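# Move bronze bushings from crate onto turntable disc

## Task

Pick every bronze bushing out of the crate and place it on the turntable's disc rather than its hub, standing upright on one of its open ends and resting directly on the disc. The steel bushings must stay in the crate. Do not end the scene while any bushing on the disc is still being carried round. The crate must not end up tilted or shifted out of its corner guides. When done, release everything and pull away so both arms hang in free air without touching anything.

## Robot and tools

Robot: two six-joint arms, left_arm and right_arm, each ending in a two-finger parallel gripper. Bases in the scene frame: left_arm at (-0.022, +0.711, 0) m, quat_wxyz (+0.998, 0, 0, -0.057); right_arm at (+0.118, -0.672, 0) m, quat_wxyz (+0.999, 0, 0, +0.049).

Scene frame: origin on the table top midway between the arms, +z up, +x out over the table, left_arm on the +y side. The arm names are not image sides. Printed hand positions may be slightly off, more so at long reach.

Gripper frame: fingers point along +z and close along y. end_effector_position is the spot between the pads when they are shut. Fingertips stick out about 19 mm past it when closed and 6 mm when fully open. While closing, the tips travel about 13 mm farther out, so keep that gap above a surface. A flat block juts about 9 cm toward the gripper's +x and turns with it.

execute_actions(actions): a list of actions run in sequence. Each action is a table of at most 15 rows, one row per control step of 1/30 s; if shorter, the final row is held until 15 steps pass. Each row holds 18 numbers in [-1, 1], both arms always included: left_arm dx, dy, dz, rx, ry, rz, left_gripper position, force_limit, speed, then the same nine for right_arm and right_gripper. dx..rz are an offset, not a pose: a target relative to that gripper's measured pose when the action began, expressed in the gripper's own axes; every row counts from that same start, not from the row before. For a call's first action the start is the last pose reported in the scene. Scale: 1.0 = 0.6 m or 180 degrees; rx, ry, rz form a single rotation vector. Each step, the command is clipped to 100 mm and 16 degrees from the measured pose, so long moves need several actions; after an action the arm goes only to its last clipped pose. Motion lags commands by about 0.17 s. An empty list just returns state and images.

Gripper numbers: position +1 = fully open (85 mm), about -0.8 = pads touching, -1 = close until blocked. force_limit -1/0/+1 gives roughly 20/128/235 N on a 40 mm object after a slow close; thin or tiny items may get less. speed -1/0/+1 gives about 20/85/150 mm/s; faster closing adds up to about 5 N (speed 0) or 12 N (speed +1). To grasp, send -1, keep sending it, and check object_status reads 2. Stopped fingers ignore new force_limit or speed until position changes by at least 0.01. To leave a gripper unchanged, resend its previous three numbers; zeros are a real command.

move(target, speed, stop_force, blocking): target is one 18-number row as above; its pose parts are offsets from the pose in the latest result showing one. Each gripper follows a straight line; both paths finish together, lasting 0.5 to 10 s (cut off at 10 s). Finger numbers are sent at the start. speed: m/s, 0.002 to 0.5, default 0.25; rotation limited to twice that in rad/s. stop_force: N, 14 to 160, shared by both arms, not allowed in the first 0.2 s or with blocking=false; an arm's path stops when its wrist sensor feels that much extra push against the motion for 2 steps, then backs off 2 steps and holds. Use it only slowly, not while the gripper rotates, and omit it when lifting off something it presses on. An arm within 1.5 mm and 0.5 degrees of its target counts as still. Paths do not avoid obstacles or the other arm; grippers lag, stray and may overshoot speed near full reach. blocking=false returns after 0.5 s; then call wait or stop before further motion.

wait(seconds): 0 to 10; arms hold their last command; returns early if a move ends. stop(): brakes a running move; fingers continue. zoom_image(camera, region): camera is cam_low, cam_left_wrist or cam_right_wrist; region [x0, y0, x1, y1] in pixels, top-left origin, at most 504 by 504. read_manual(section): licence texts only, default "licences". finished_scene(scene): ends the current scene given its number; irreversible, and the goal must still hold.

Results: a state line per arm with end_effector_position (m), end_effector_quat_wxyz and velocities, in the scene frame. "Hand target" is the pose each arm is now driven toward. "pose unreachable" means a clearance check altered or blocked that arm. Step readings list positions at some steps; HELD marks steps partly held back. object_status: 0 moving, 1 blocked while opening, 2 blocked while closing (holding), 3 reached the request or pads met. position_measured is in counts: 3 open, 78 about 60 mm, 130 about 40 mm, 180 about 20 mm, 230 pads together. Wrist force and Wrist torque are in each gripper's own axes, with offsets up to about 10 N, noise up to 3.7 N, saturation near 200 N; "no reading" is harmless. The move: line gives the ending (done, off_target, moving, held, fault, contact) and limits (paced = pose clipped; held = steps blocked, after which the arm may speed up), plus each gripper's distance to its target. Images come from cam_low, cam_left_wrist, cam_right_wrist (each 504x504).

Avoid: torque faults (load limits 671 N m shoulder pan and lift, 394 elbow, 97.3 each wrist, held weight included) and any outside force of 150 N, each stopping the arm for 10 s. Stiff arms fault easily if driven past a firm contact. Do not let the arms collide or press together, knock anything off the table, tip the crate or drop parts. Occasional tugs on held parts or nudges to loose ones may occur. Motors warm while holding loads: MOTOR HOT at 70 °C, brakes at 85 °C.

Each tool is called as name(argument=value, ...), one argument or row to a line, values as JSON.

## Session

execute_actions(
  actions=[],
)

Scene clock: 0.00 s.
left_arm: end_effector_position=(+0.8974, -0.5131, +0.1130) position_measured=3 object_status=3 end_effector_quat_wxyz=(-0.090, -0.536, +0.837, -0.067) end_effector_velocity=(+0.000, +0.000, +0.001) end_effector_angular_velocity=(-0.001, -0.000, +0.000) | right_arm: end_effector_position=(+1.0034, -1.0057, +0.2842) position_measured=3 object_status=3 end_effector_quat_wxyz=(+0.434, -0.300, +0.834, +0.161) end_effector_velocity=(+0.000, +0.001, -0.000) end_effector_angular_velocity=(+0.002, +0.002, -0.000)
Joint positions: left_arm=[-0.905 -0.669  1.157 -2.196 -1.748 -2.169] | right_arm=[-0.998 -1.312  2.233 -2.448 -0.608 -1.614]
Joint velocities: left_arm=[ 0.    -0.001  0.     0.    -0.     0.   ] | right_arm=[ 0.001 -0.    -0.     0.001  0.     0.002]
Motor temperatures (°C, as the motors report them): left_arm=[20 21 20 22 26 24] | right_arm=[21 19 21 23 22 25]
Wrist force (N, on the end effector, along its own x y z axes, offset not removed): no reading
Wrist torque (N m, same axes, about the end effector's origin, offset not removed): no reading
Hand target (left_arm): +0.897, -0.513, +0.113; -0.090, -0.536, +0.837, -0.067
Hand target (right_arm): +1.003, -1.006, +0.284; +0.434, -0.300, +0.834, +0.161

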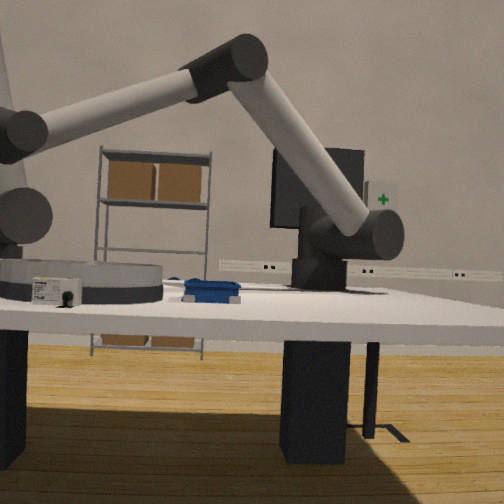

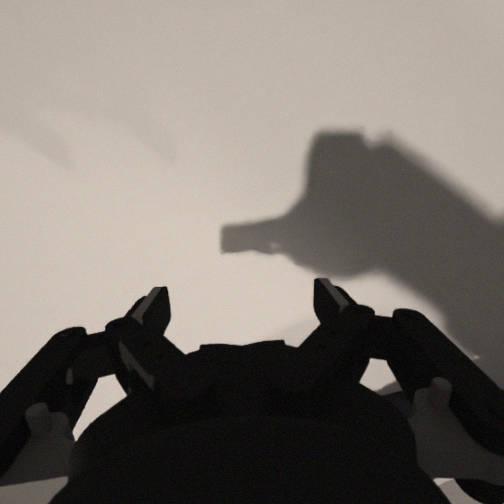

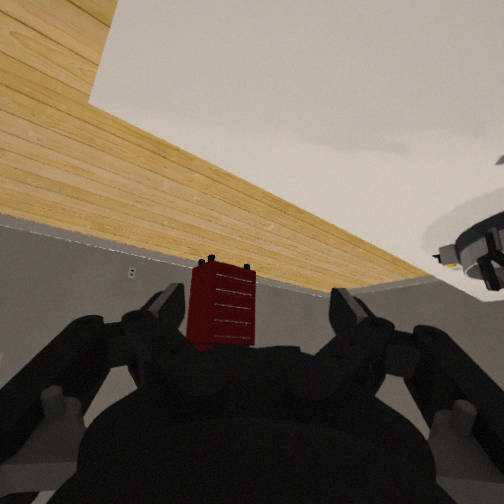

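move(
  target=[-0.066,0.063,-0.393,0,0,0,1,0,0,0,0,0,0,0,0,1,0,0],
  speed=0.3,
)

Scene clock: 19.27 s.
left_arm: end_effector_position=(+0.8976, -0.4130, +0.3331) position_measured=3 object_status=3 end_effector_quat_wxyz=(-0.090, -0.536, +0.837, -0.067) end_effector_velocity=(-0.000, -0.000, +0.000) end_effector_angular_velocity=(+0.001, -0.000, -0.000) | right_arm: end_effector_position=(+1.0034, -1.0057, +0.2842) position_measured=3 object_status=3 end_effector_quat_wxyz=(+0.434, -0.300, +0.834, +0.161) end_effector_velocity=(+0.001, +0.001, +0.000) end_effector_angular_velocity=(+0.000, +0.001, +0.000)
Joint positions: left_arm=[-0.867 -0.869  1.21  -2.043 -1.753 -2.131] | right_arm=[-0.998 -1.312  2.233 -2.448 -0.608 -1.614]
Joint velocities: left_arm=[-0.     0.    -0.001  0.001  0.     0.   ] | right_arm=[ 0.002 -0.    -0.    -0.002 -0.     0.003]
Motor temperatures (°C, as the motors report them): left_arm=[20 21 20 22 26 24] | right_arm=[21 19 21 23 22 25]
Wrist force (N, on the end effector, along its own x y z axes, offset not removed): left_arm=[0.0 2.2 -5.6] | right_arm=[-4.5 -0.7 5.0]
Wrist torque (N m, same axes, about the end effector's origin, offset not removed): left_arm=[-0.10 -0.18 0.19] | right_arm=[0.26 1.02 0.30]
Hand target (left_arm): +0.898, -0.413, +0.333; -0.090, -0.536, +0.837, -0.067
Hand target (right_arm): +1.003, -1.006, +0.284; +0.434, -0.300, +0.834, +0.161
Off the commanded pose (left_arm): 0.001 m, 0 deg.
Off the commanded pose (right_arm): 0.000 m, 0 deg.
move: done

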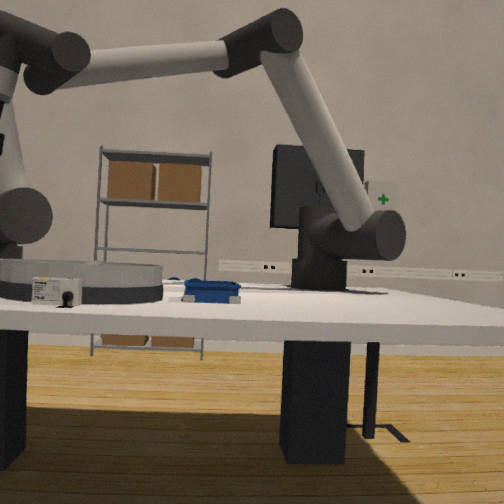

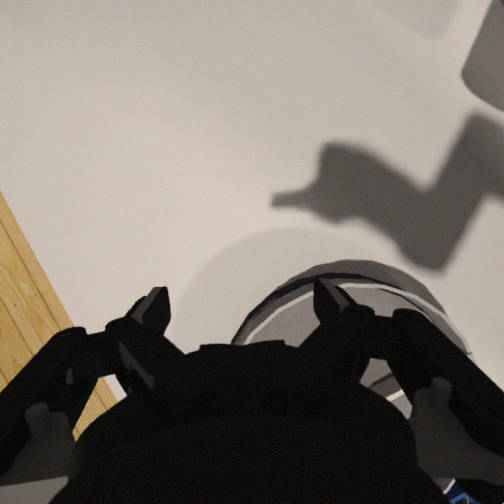

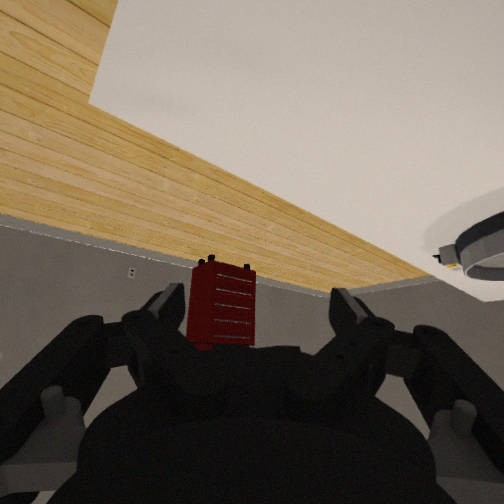

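move(
  target=[-0.896,0.653,-0.073,-0.045,-0.061,0.361,1,0,0,0,0,0,0,0,0,1,0,0],
  speed=0.3,
)

zoom_image(
  camera="cam_left_wrist",
  region=[130, 130, 380, 380],
)

Scene clock: 30.63 s.
left_arm: end_effector_position=(+0.7646, +0.2348, +0.2493) position_measured=3 object_status=3 end_effector_quat_wxyz=(+0.000, +0.000, +1.000, +0.000) end_effector_velocity=(-0.000, +0.003, -0.003) end_effector_angular_velocity=(+0.002, +0.001, -0.003) | right_arm: end_effector_position=(+1.0034, -1.0057, +0.2842) position_measured=3 object_status=3 end_effector_quat_wxyz=(+0.434, -0.300, +0.834, +0.161) end_effector_velocity=(-0.000, -0.000, -0.000) end_effector_angular_velocity=(+0.000, +0.000, -0.000)
Joint positions: left_arm=[-0.652 -1.349  2.068 -2.29  -1.57  -0.765] | right_arm=[-0.998 -1.312  2.233 -2.448 -0.608 -1.614]
Joint velocities: left_arm=[ 0.002  0.001  0.003 -0.001  0.001  0.004] | right_arm=[-0.  0.  0. -0. -0.  0.]
Motor temperatures (°C, as the motors report them): left_arm=[20 21 20 22 26 24] | right_arm=[21 19 21 23 22 25]
Wrist force (N, on the end effector, along its own x y z axes, offset not removed): left_arm=[4.0 6.8 -10.0] | right_arm=[-3.5 4.5 1.0]
Wrist torque (N m, same axes, about the end effector's origin, offset not removed): left_arm=[0.97 -0.92 0.00] | right_arm=[1.26 0.82 0.21]
Hand target (left_arm): +0.765, +0.235, +0.249; +0.000, +0.000, +1.000, +0.000
Hand target (right_arm): +1.003, -1.006, +0.284; +0.434, -0.300, +0.834, +0.161
Off the commanded pose (left_arm): 0.002 m, 0 deg.
Off the commanded pose (right_arm): 0.000 m, 0 deg.
move: done

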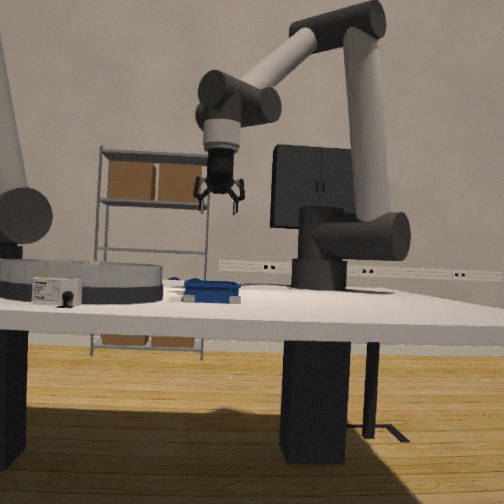

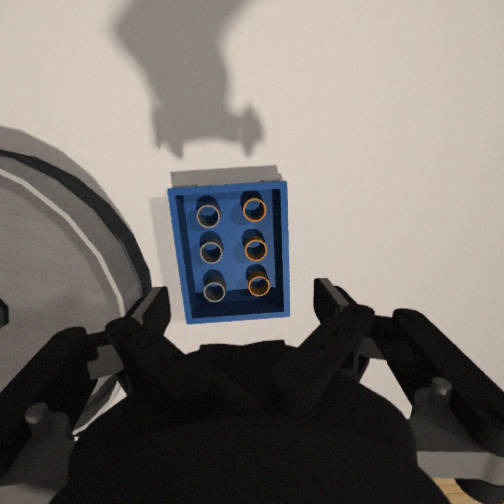

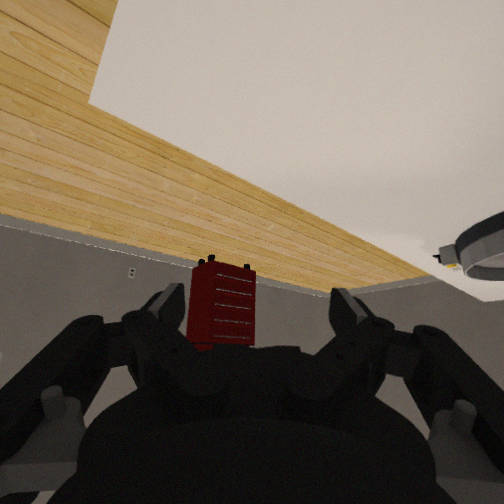

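Region (130, 130, 380, 380) of cam_left_wrist's 504x504 image, scaled by 2.016, with more detail than that image has.

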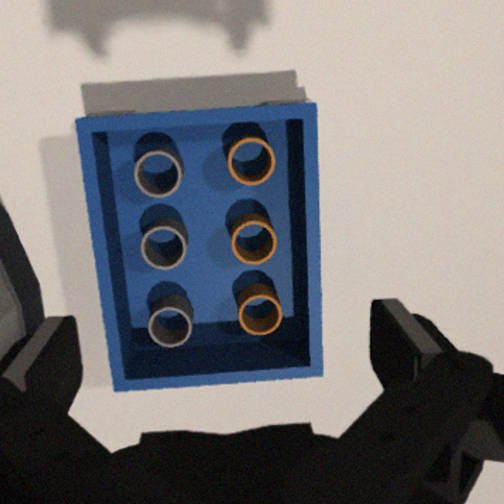

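move(
  target=[0.022,0.031,0.3,0,0,0,-0.06,-0.6,0,0,0,0,0,0,0,1,0,0],
  speed=0.2,
)

zoom_image(
  camera="cam_left_wrist",
  region=[100, 150, 400, 400],
)

Scene clock: 49.90 s.
left_arm: end_effector_position=(+0.7517, +0.2533, +0.0696) position_measured=136 object_status=3 end_effector_quat_wxyz=(+0.000, +0.000, +1.000, +0.000) end_effector_velocity=(+0.001, +0.000, -0.002) end_effector_angular_velocity=(-0.001, -0.001, +0.001) | right_arm: end_effector_position=(+1.0034, -1.0057, +0.2842) position_measured=3 object_status=3 end_effector_quat_wxyz=(+0.434, -0.300, +0.834, +0.161) end_effector_velocity=(-0.000, -0.000, -0.000) end_effector_angular_velocity=(-0.000, -0.000, +0.001)
Joint positions: left_arm=[-0.647 -1.18   2.188 -2.578 -1.57  -0.76 ] | right_arm=[-0.998 -1.312  2.233 -2.448 -0.608 -1.614]
Joint velocities: left_arm=[ 0.001  0.002  0.    -0.003 -0.     0.   ] | right_arm=[-0.     0.     0.     0.001 -0.    -0.001]
Motor temperatures (°C, as the motors report them): left_arm=[20 21 20 22 26 24] | right_arm=[21 19 21 23 22 25]
Wrist force (N, on the end effector, along its own x y z axes, offset not removed): left_arm=[-1.7 9.9 -1.8] | right_arm=[-4.7 7.2 6.7]
Wrist torque (N m, same axes, about the end effector's origin, offset not removed): left_arm=[1.62 0.19 0.00] | right_arm=[1.82 1.12 0.26]
Hand target (left_arm): +0.752, +0.253, +0.069; +0.000, +0.000, +1.000, +0.000
Hand target (right_arm): +1.003, -1.006, +0.284; +0.434, -0.300, +0.834, +0.161
Off the commanded pose (left_arm): 0.000 m, 0 deg.
Off the commanded pose (right_arm): 0.000 m, 0 deg.
move: done

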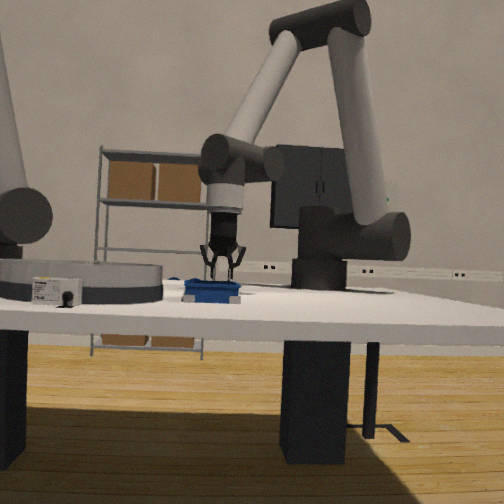

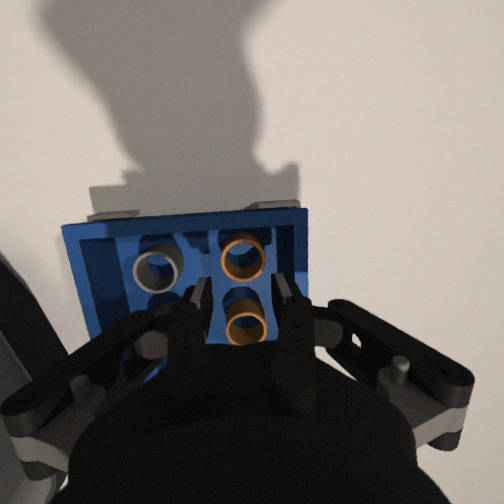

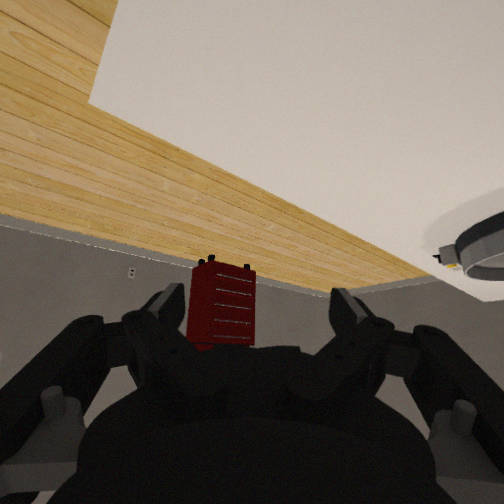

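Region (100, 150, 400, 400) of cam_left_wrist's 504x504 image, scaled by 1.680, with more detail than that image has.

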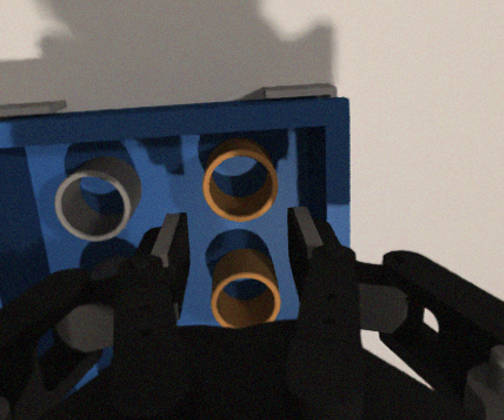

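move(
  target=[0.003,0.002,0.037,0,0,0,-0.06,-0.6,0,0,0,0,0,0,0,1,0,0],
  speed=0.04,
)

zoom_image(
  camera="cam_left_wrist",
  region=[145, 174, 345, 374],
)

Scene clock: 58.43 s.
left_arm: end_effector_position=(+0.7499, +0.2545, +0.0476) position_measured=136 object_status=3 end_effector_quat_wxyz=(+0.000, +0.000, +1.000, +0.000) end_effector_velocity=(-0.000, -0.001, -0.002) end_effector_angular_velocity=(-0.000, -0.000, -0.001) | right_arm: end_effector_position=(+1.0034, -1.0057, +0.2842) position_measured=3 object_status=3 end_effector_quat_wxyz=(+0.434, -0.300, +0.834, +0.161) end_effector_velocity=(-0.000, +0.001, -0.000) end_effector_angular_velocity=(+0.002, +0.002, +0.000)
Joint positions: left_arm=[-0.647 -1.155  2.199 -2.614 -1.57  -0.76 ] | right_arm=[-0.998 -1.312  2.233 -2.448 -0.608 -1.614]
Joint velocities: left_arm=[-0.001  0.002  0.    -0.003  0.    -0.   ] | right_arm=[ 0.001 -0.    -0.     0.002 -0.     0.001]
Motor temperatures (°C, as the motors report them): left_arm=[20 21 20 22 26 24] | right_arm=[21 19 21 23 22 25]
Wrist force (N, on the end effector, along its own x y z axes, offset not removed): left_arm=[2.8 11.1 -4.5] | right_arm=[-5.3 3.7 6.1]
Wrist torque (N m, same axes, about the end effector's origin, offset not removed): left_arm=[1.76 -0.68 0.09] | right_arm=[1.14 1.28 0.19]
Hand target (left_arm): +0.750, +0.255, +0.047; +0.000, +0.000, +1.000, +0.000
Hand target (right_arm): +1.003, -1.006, +0.284; +0.434, -0.300, +0.834, +0.161
Off the commanded pose (left_arm): 0.000 m, 0 deg.
Off the commanded pose (right_arm): 0.000 m, 0 deg.
move: done

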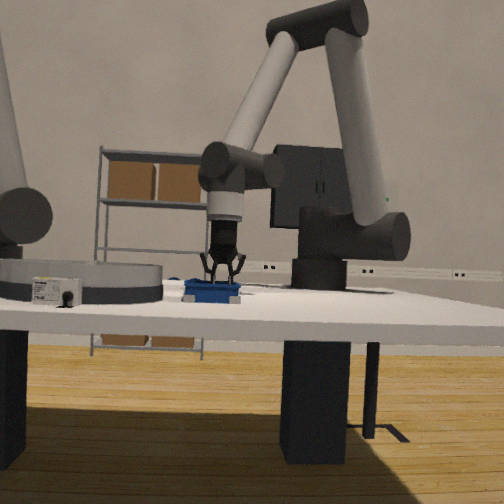

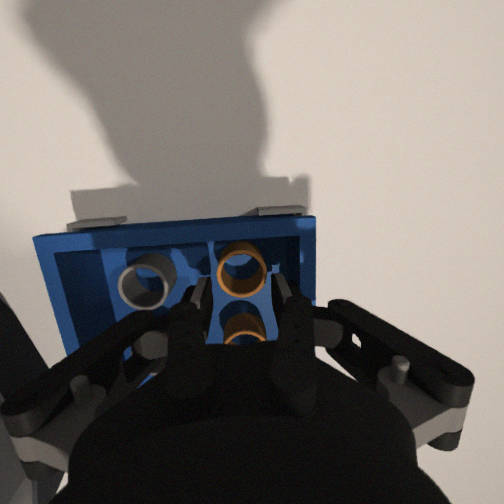

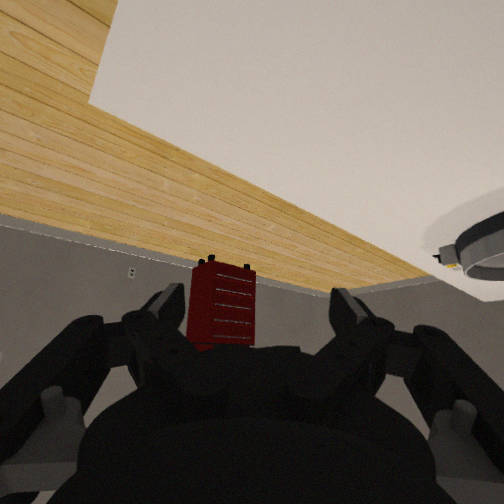

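Region (145, 174, 345, 374) of cam_left_wrist's 504x504 image, scaled by 2.520, with more detail than that image has.

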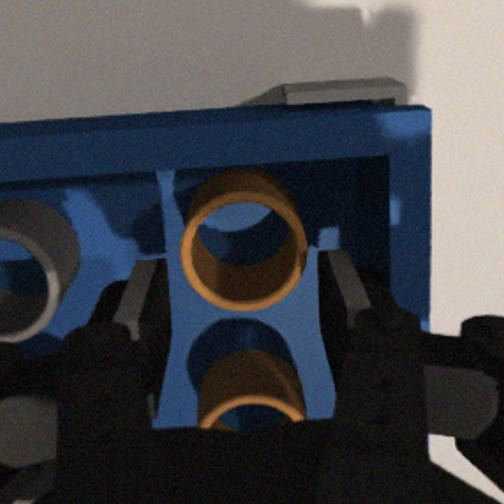

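move(
  target=[0,-0.001,0.026,0,0,0,-0.06,-0.6,0,0,0,0,0,0,0,1,0,0],
  speed=0.012,
  stop_force=15,
)

zoom_image(
  camera="cam_left_wrist",
  region=[145, 174, 345, 374],
)

Scene clock: 66.70 s.
left_arm: end_effector_position=(+0.7500, +0.2539, +0.0322) position_measured=136 object_status=3 end_effector_quat_wxyz=(+0.000, +0.000, +1.000, +0.000) end_effector_velocity=(+0.001, -0.000, -0.001) end_effector_angular_velocity=(-0.000, -0.001, +0.001) | right_arm: end_effector_position=(+1.0034, -1.0057, +0.2842) position_measured=3 object_status=3 end_effector_quat_wxyz=(+0.434, -0.300, +0.834, +0.161) end_effector_velocity=(-0.000, -0.001, -0.000) end_effector_angular_velocity=(-0.000, +0.000, -0.000)
Joint positions: left_arm=[-0.648 -1.136  2.203 -2.638 -1.57  -0.761] | right_arm=[-0.998 -1.312  2.233 -2.448 -0.608 -1.614]
Joint velocities: left_arm=[ 0.001  0.002 -0.001 -0.003  0.001 -0.   ] | right_arm=[-0.001  0.    -0.     0.    -0.    -0.001]
Motor temperatures (°C, as the motors report them): left_arm=[20 21 20 22 26 24] | right_arm=[21 19 21 23 22 25]
Wrist force (N, on the end effector, along its own x y z axes, offset not removed): left_arm=[1.0 4.3 -2.6] | right_arm=[-2.5 2.3 3.4]
Wrist torque (N m, same axes, about the end effector's origin, offset not removed): left_arm=[0.55 -0.41 0.19] | right_arm=[0.88 0.56 0.19]
Hand target (left_arm): +0.750, +0.254, +0.032; +0.000, +0.000, +1.000, +0.000
Hand target (right_arm): +1.003, -1.006, +0.284; +0.434, -0.300, +0.834, +0.161
Off the commanded pose (left_arm): 0.000 m, 0 deg.
Off the commanded pose (right_arm): 0.000 m, 0 deg.
move: done

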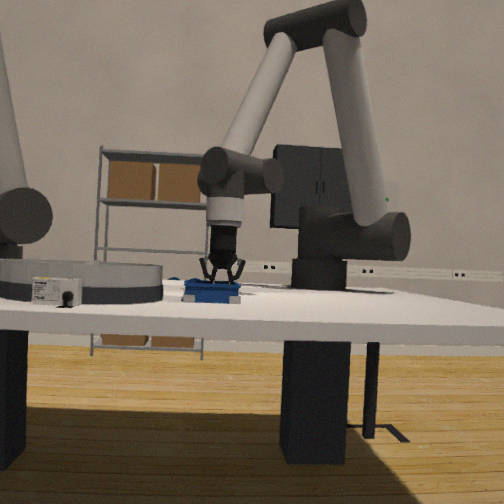

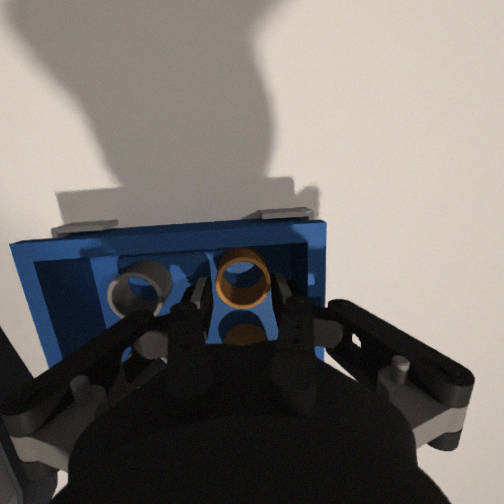

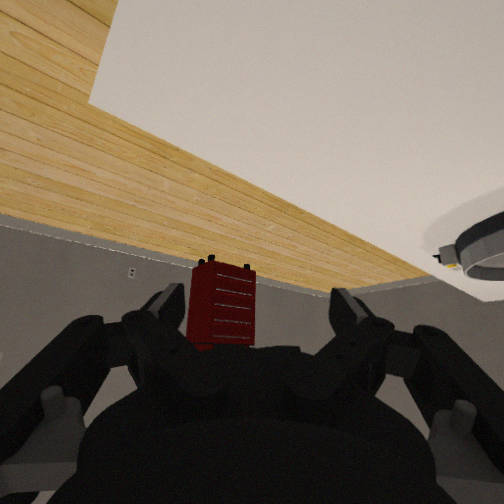

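Region (145, 174, 345, 374) of cam_left_wrist's 504x504 image, scaled by 2.520, with more detail than that image has.

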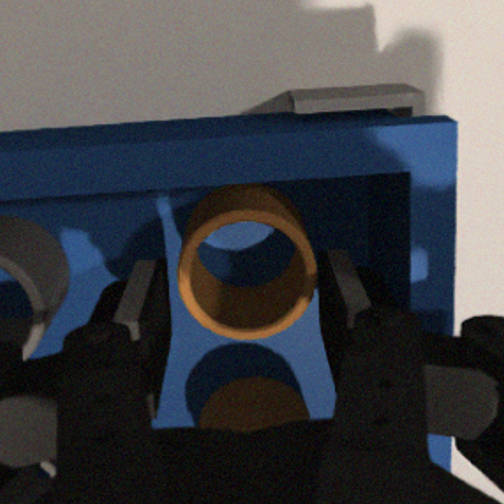

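move(
  target=[0.006,0,0,0,0,0,-0.06,-0.6,0,0,0,0,0,0,0,1,0,0],
  speed=0.012,
)

move(
  target=[0,0,0,0,0,0,-1,-0.6,-0.5,0,0,0,0,0,0,1,0,0],
)

move(
  target=[0,0,-0.04,0,0,0,-1,-0.6,-0.5,0,0,0,0,0,0,1,0,0],
  speed=0.03,
)

Scene clock: 77.97 s.
left_arm: end_effector_position=(+0.7465, +0.2539, +0.0322) position_measured=136 object_status=3 end_effector_quat_wxyz=(+0.000, +0.000, +1.000, +0.000) end_effector_velocity=(-0.000, +0.001, -0.000) end_effector_angular_velocity=(+0.001, -0.000, +0.001) | right_arm: end_effector_position=(+1.0034, -1.0057, +0.2842) position_measured=3 object_status=3 end_effector_quat_wxyz=(+0.434, -0.300, +0.834, +0.161) end_effector_velocity=(-0.000, -0.001, +0.000) end_effector_angular_velocity=(-0.001, -0.001, -0.000)
Joint positions: left_arm=[-0.65  -1.138  2.207 -2.64  -1.57  -0.764] | right_arm=[-0.998 -1.312  2.233 -2.448 -0.608 -1.614]
Joint velocities: left_arm=[ 0.    -0.001  0.002 -0.001  0.001 -0.001] | right_arm=[-0.001 -0.     0.    -0.    -0.    -0.001]
Motor temperatures (°C, as the motors report them): left_arm=[20 21 20 22 26 24] | right_arm=[21 19 21 23 22 25]
Wrist force (N, on the end effector, along its own x y z axes, offset not removed): left_arm=[-2.4 -1.2 -6.3] | right_arm=[-5.1 0.2 7.4]
Wrist torque (N m, same axes, about the end effector's origin, offset not removed): left_arm=[-0.64 0.34 -0.03] | right_arm=[0.39 1.16 0.32]
Hand target (left_arm): +0.746, +0.254, +0.032; +0.000, +0.000, +1.000, +0.000
Hand target (right_arm): +1.003, -1.006, +0.284; +0.434, -0.300, +0.834, +0.161
Off the commanded pose (left_arm): 0.000 m, 0 deg.
Off the commanded pose (right_arm): 0.000 m, 0 deg.
move: done

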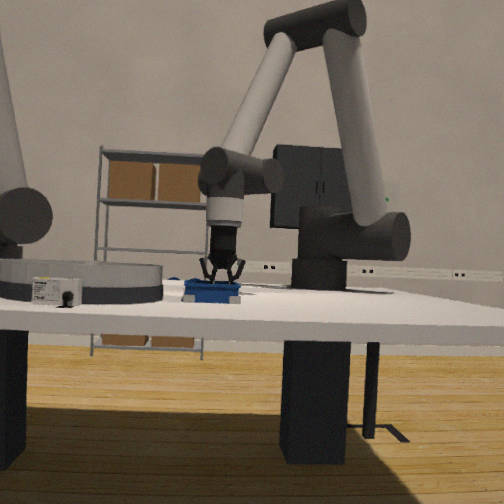

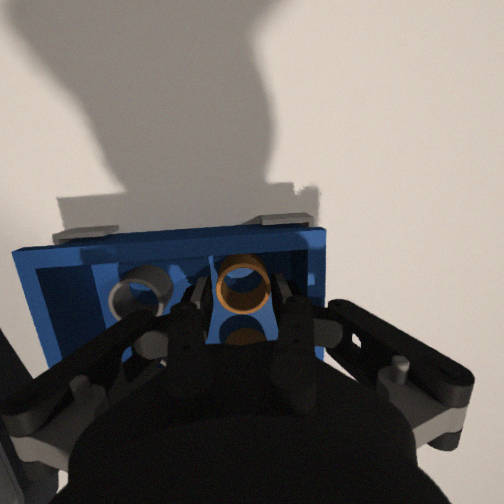

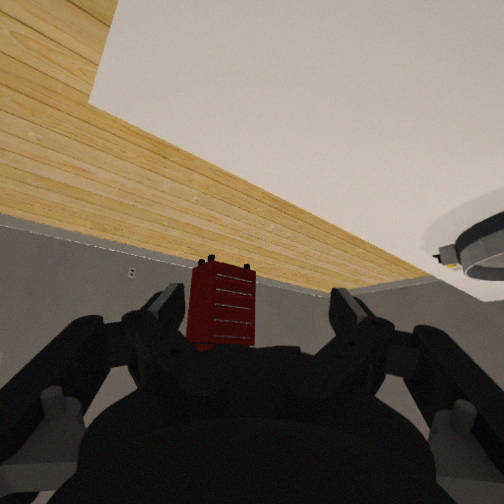

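Scene clock: 78.47 s.
left_arm: end_effector_position=(+0.7464, +0.2539, +0.0322) position_measured=154 object_status=2 end_effector_quat_wxyz=(+0.000, +0.000, +1.000, +0.000) end_effector_velocity=(+0.001, +0.000, -0.000) end_effector_angular_velocity=(-0.000, -0.000, +0.001) | right_arm: end_effector_position=(+1.0034, -1.0057, +0.2842) position_measured=3 object_status=3 end_effector_quat_wxyz=(+0.434, -0.300, +0.834, +0.161) end_effector_velocity=(-0.000, -0.000, +0.000) end_effector_angular_velocity=(-0.001, -0.001, -0.000)
Joint positions: left_arm=[-0.65  -1.138  2.207 -2.64  -1.57  -0.764] | right_arm=[-0.998 -1.312  2.233 -2.448 -0.608 -1.614]
Joint velocities: left_arm=[ 0.001  0.001 -0.001 -0.     0.    -0.   ] | right_arm=[-0.    -0.     0.    -0.001  0.    -0.   ]
Motor temperatures (°C, as the motors report them): left_arm=[20 21 20 22 26 24] | right_arm=[21 19 21 23 22 25]
Wrist force (N, on the end effector, along its own x y z axes, offset not removed): left_arm=[1.5 8.5 -20.1] | right_arm=[-5.7 2.1 5.0]
Wrist torque (N m, same axes, about the end effector's origin, offset not removed): left_arm=[1.12 -0.21 0.08] | right_arm=[0.73 1.37 0.23]
Hand target (left_arm): +0.746, +0.254, +0.032; +0.000, +0.000, +1.000, +0.000
Hand target (right_arm): +1.003, -1.006, +0.284; +0.434, -0.300, +0.834, +0.161
Off the commanded pose (left_arm): 0.000 m, 0 deg.
Off the commanded pose (right_arm): 0.000 m, 0 deg.
move: done

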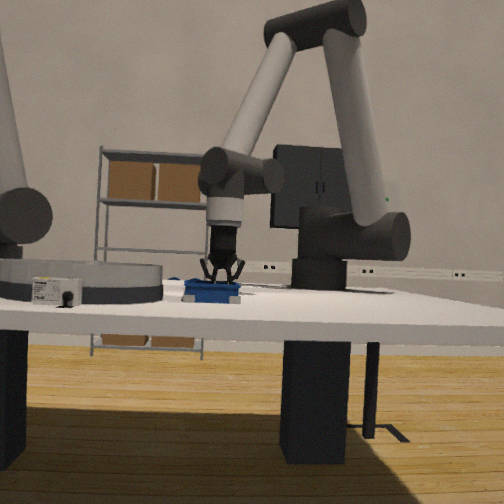

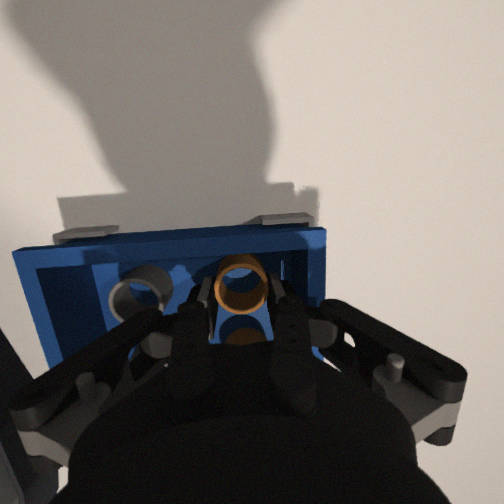

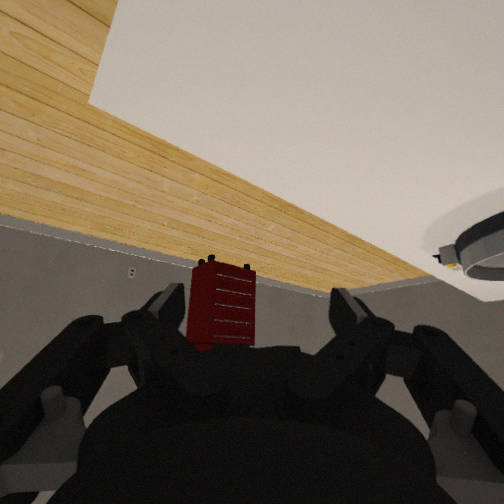

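Scene clock: 79.60 s.
left_arm: end_effector_position=(+0.7464, +0.2540, +0.0560) position_measured=154 object_status=2 end_effector_quat_wxyz=(+0.000, +0.000, +1.000, +0.000) end_effector_velocity=(+0.000, +0.000, +0.001) end_effector_angular_velocity=(-0.000, +0.001, +0.001) | right_arm: end_effector_position=(+1.0034, -1.0057, +0.2842) position_measured=3 object_status=3 end_effector_quat_wxyz=(+0.434, -0.300, +0.834, +0.161) end_effector_velocity=(+0.000, +0.001, -0.000) end_effector_angular_velocity=(+0.002, +0.001, +0.000)
Joint positions: left_arm=[-0.65  -1.168  2.2   -2.603 -1.57  -0.764] | right_arm=[-0.998 -1.312  2.233 -2.448 -0.608 -1.614]
Joint velocities: left_arm=[ 0.001 -0.001 -0.001  0.003 -0.001 -0.   ] | right_arm=[ 0.001  0.    -0.     0.001  0.     0.001]
Motor temperatures (°C, as the motors report them): left_arm=[20 21 20 22 26 24] | right_arm=[21 19 21 23 22 25]
Wrist force (N, on the end effector, along its own x y z axes, offset not removed): left_arm=[0.0 1.7 -9.8] | right_arm=[-2.8 1.9 6.2]
Wrist torque (N m, same axes, about the end effector's origin, offset not removed): left_arm=[-0.14 -0.11 0.02] | right_arm=[0.71 0.86 0.21]
Hand target (left_arm): +0.746, +0.254, +0.056; +0.000, +0.000, +1.000, +0.000
Hand target (right_arm): +1.003, -1.006, +0.284; +0.434, -0.300, +0.834, +0.161
Off the commanded pose (left_arm): 0.000 m, 0 deg.
Off the commanded pose (right_arm): 0.000 m, 0 deg.
move: done

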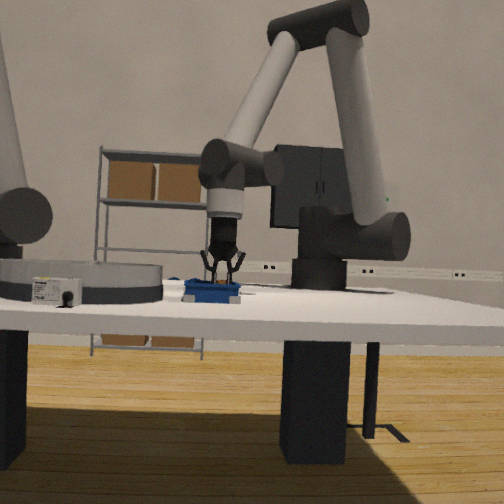

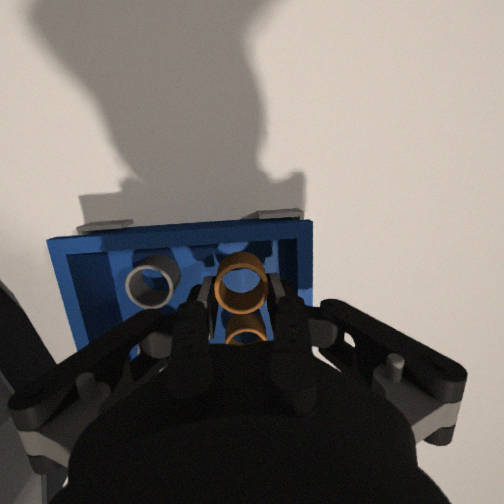

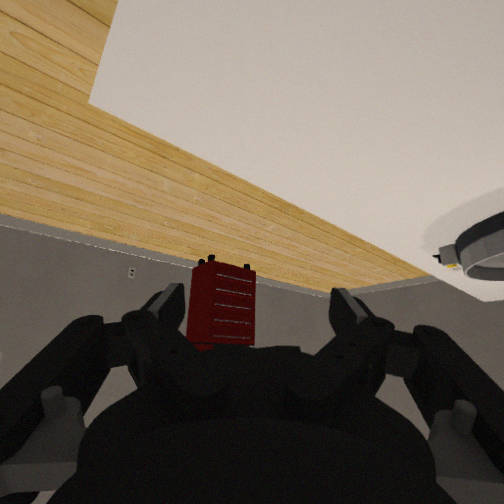

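move(
  target=[0,0,-0.19,0,0,0,-1,-0.6,-0.5,0,0,0,0,0,0,1,0,0],
  speed=0.08,
)

move(
  target=[-0.19,-0.75,-0.1,0,0,0,-1,-0.6,-0.5,0,0,0,0,0,0,1,0,0],
  speed=0.15,
)

Scene clock: 102.70 s.
left_arm: end_effector_position=(+0.7462, +0.2540, +0.1697) position_measured=154 object_status=2 end_effector_quat_wxyz=(+0.000, +0.000, +1.000, +0.000) end_effector_velocity=(+0.000, +0.001, +0.002) end_effector_angular_velocity=(+0.000, +0.001, +0.001) | right_arm: end_effector_position=(+1.0034, -1.0057, +0.2842) position_measured=3 object_status=3 end_effector_quat_wxyz=(+0.434, -0.300, +0.834, +0.161) end_effector_velocity=(+0.001, +0.001, -0.000) end_effector_angular_velocity=(+0.000, +0.000, +0.002)
Joint positions: left_arm=[-0.65  -1.298  2.151 -2.424 -1.57  -0.764] | right_arm=[-0.998 -1.312  2.233 -2.448 -0.608 -1.614]
Joint velocities: left_arm=[ 0.001 -0.002 -0.001  0.003 -0.    -0.   ] | right_arm=[ 0.002  0.    -0.     0.     0.     0.   ]
Motor temperatures (°C, as the motors report them): left_arm=[20 21 20 22 26 24] | right_arm=[21 19 21 23 22 25]
Wrist force (N, on the end effector, along its own x y z axes, offset not removed): left_arm=[0.6 9.6 -6.8] | right_arm=[-2.6 1.7 8.1]
Wrist torque (N m, same axes, about the end effector's origin, offset not removed): left_arm=[1.35 -0.20 -0.01] | right_arm=[0.69 0.69 0.24]
Hand target (left_arm): +0.746, +0.254, +0.170; +0.000, +0.000, +1.000, +0.000
Hand target (right_arm): +1.003, -1.006, +0.284; +0.434, -0.300, +0.834, +0.161
Off the commanded pose (left_arm): 0.000 m, 0 deg.
Off the commanded pose (right_arm): 0.000 m, 0 deg.
move: done

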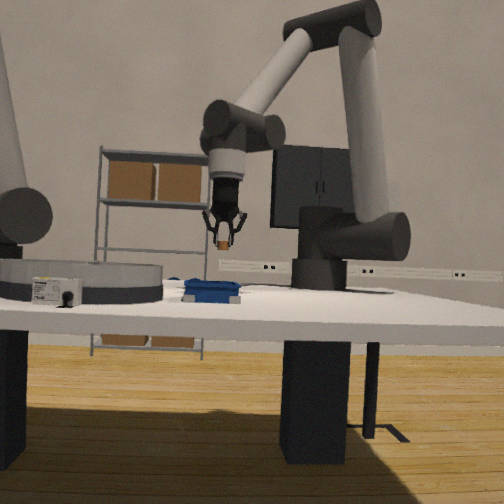

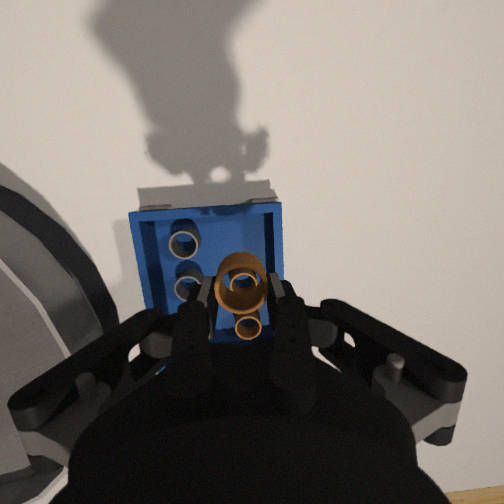

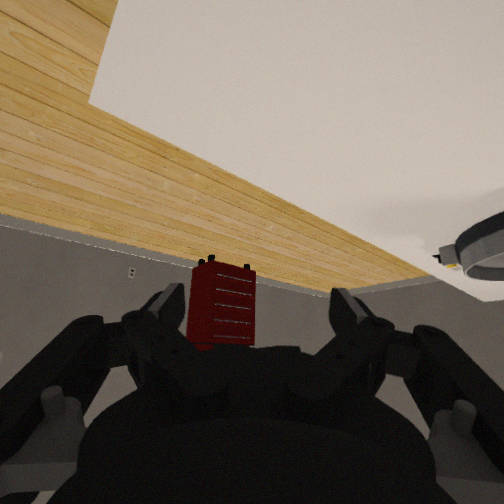

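Scene clock: 106.33 s.
left_arm: end_effector_position=(+0.8607, -0.1957, +0.2303) position_measured=154 object_status=2 end_effector_quat_wxyz=(+0.000, +0.000, +1.000, +0.000) end_effector_velocity=(-0.000, -0.001, +0.000) end_effector_angular_velocity=(+0.001, +0.000, -0.000) | right_arm: end_effector_position=(+1.0034, -1.0057, +0.2842) position_measured=3 object_status=3 end_effector_quat_wxyz=(+0.434, -0.300, +0.834, +0.161) end_effector_velocity=(+0.000, +0.001, +0.000) end_effector_angular_velocity=(-0.000, +0.000, +0.001)
Joint positions: left_arm=[-0.845 -0.995  1.546 -2.121 -1.57  -0.959] | right_arm=[-0.998 -1.312  2.233 -2.448 -0.608 -1.614]
Joint velocities: left_arm=[-0.001  0.001 -0.002  0.002  0.    -0.   ] | right_arm=[ 0.001 -0.     0.    -0.    -0.     0.001]
Motor temperatures (°C, as the motors report them): left_arm=[20 21 21 22 26 24] | right_arm=[21 19 21 23 22 25]
Wrist force (N, on the end effector, along its own x y z axes, offset not removed): left_arm=[0.3 6.2 -6.6] | right_arm=[-1.7 2.8 4.1]
Wrist torque (N m, same axes, about the end effector's origin, offset not removed): left_arm=[0.72 -0.11 0.19] | right_arm=[0.83 0.59 0.29]
Hand target (left_arm): +0.861, -0.196, +0.230; +0.000, +0.000, +1.000, +0.000
Hand target (right_arm): +1.003, -1.006, +0.284; +0.434, -0.300, +0.834, +0.161
Off the commanded pose (left_arm): 0.001 m, 0 deg.
Off the commanded pose (right_arm): 0.000 m, 0 deg.
move: done

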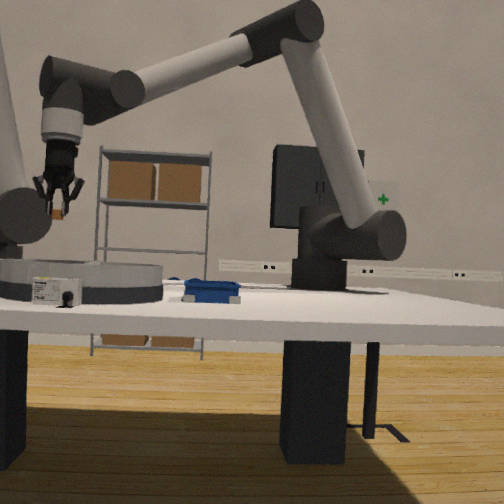

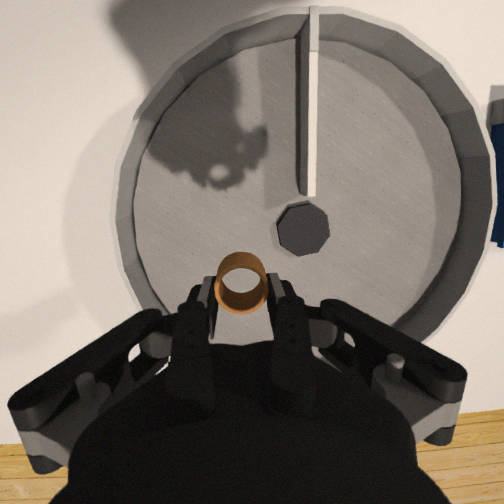

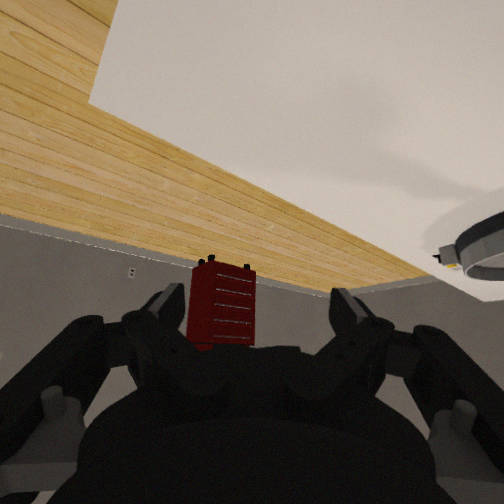

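move(
  target=[0,-0.04,0.215,0,0,0,-1,-0.6,-0.5,0,0,0,0,0,0,1,0,0],
  speed=0.1,
)

move(
  target=[0,0,0.05,0,0,0,-1,-0.6,-0.5,0,0,0,0,0,0,1,0,0],
  speed=0.008,
  stop_force=14,
)

Scene clock: 124.83 s.
left_arm: end_effector_position=(+0.8609, -0.2197, +0.1015) position_measured=154 object_status=2 end_effector_quat_wxyz=(+0.000, +0.000, +1.000, +0.000) end_effector_velocity=(+0.001, -0.000, -0.001) end_effector_angular_velocity=(-0.001, +0.000, +0.001) | right_arm: end_effector_position=(+1.0034, -1.0057, +0.2842) position_measured=3 object_status=3 end_effector_quat_wxyz=(+0.434, -0.300, +0.834, +0.161) end_effector_velocity=(-0.000, -0.001, -0.000) end_effector_angular_velocity=(-0.001, -0.000, -0.001)
Joint positions: left_arm=[-0.856 -0.892  1.572 -2.25  -1.57  -0.969] | right_arm=[-0.998 -1.312  2.233 -2.448 -0.608 -1.614]
Joint velocities: left_arm=[ 0.001  0.001 -0.001 -0.001 -0.001 -0.   ] | right_arm=[-0.001  0.     0.    -0.    -0.    -0.   ]
Motor temperatures (°C, as the motors report them): left_arm=[20 21 21 22 26 24] | right_arm=[21 19 21 23 22 25]
Wrist force (N, on the end effector, along its own x y z axes, offset not removed): left_arm=[-1.4 3.7 -8.2] | right_arm=[-1.3 4.0 4.8]
Wrist torque (N m, same axes, about the end effector's origin, offset not removed): left_arm=[0.15 -0.04 0.05] | right_arm=[1.23 0.36 0.13]
Hand target (left_arm): +0.861, -0.220, +0.101; +0.000, +0.000, +1.000, +0.000
Hand target (right_arm): +1.003, -1.006, +0.284; +0.434, -0.300, +0.834, +0.161
Off the commanded pose (left_arm): 0.000 m, 0 deg.
Off the commanded pose (right_arm): 0.000 m, 0 deg.
move: done

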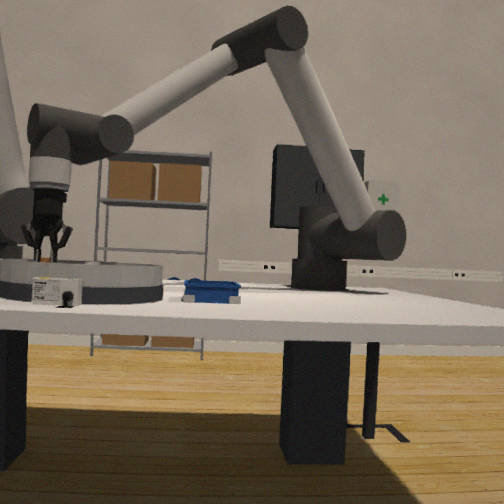

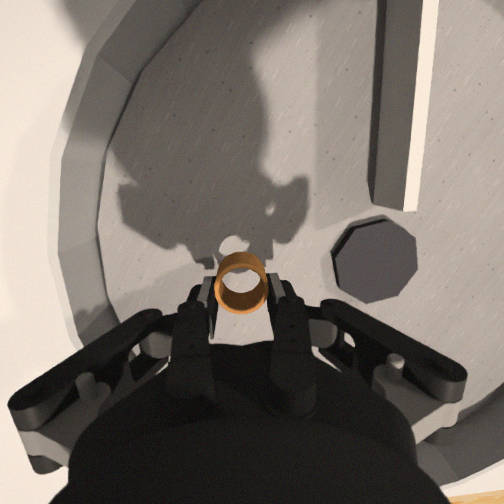

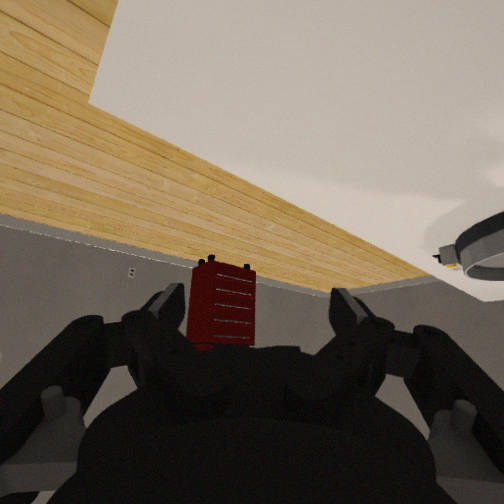

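Scene clock: 127.87 s.
left_arm: end_effector_position=(+0.8609, -0.2197, +0.0801) position_measured=154 object_status=2 end_effector_quat_wxyz=(+0.000, +0.000, +1.000, +0.001) end_effector_velocity=(-0.001, +0.001, +0.001) end_effector_angular_velocity=(+0.001, +0.002, -0.001) | right_arm: end_effector_position=(+1.0034, -1.0057, +0.2842) position_measured=3 object_status=3 end_effector_quat_wxyz=(+0.434, -0.300, +0.834, +0.161) end_effector_velocity=(-0.000, -0.002, +0.000) end_effector_angular_velocity=(-0.001, -0.000, -0.002)
Joint positions: left_arm=[-0.856 -0.876  1.579 -2.273 -1.57  -0.969] | right_arm=[-0.998 -1.312  2.233 -2.448 -0.608 -1.614]
Joint velocities: left_arm=[-0.001 -0.002  0.001  0.003 -0.001  0.   ] | right_arm=[-0.002 -0.     0.    -0.001 -0.     0.001]
Motor temperatures (°C, as the motors report them): left_arm=[20 21 21 22 26 24] | right_arm=[21 19 21 23 22 25]
Wrist force (N, on the end effector, along its own x y z axes, offset not removed): left_arm=[0.5 3.2 -14.2] | right_arm=[-6.0 1.2 4.7]
Wrist torque (N m, same axes, about the end effector's origin, offset not removed): left_arm=[0.36 -0.13 0.13] | right_arm=[0.62 1.45 0.10]
Hand target (left_arm): +0.861, -0.220, +0.081; +0.000, +0.000, +1.000, +0.000
Hand target (right_arm): +1.003, -1.006, +0.284; +0.434, -0.300, +0.834, +0.161
Off the commanded pose (left_arm): 0.009 m, 0 deg.
Off the commanded pose (right_arm): 0.000 m, 0 deg.
move: contact (left_arm)

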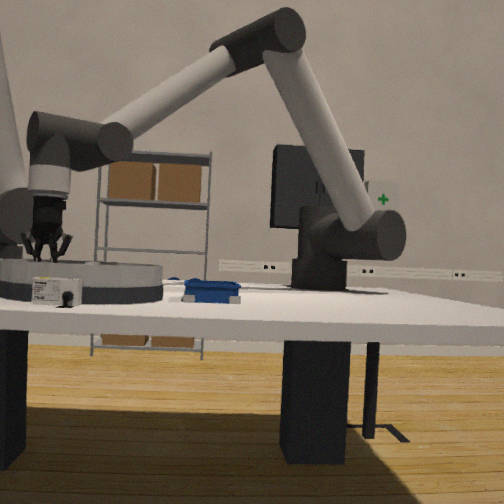

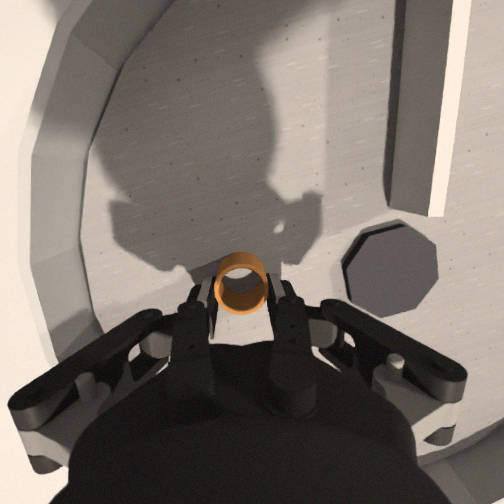

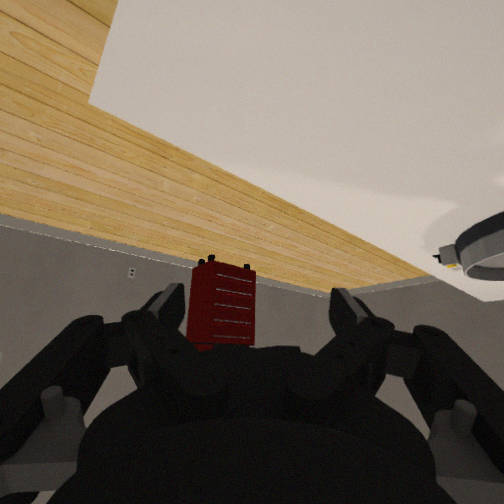

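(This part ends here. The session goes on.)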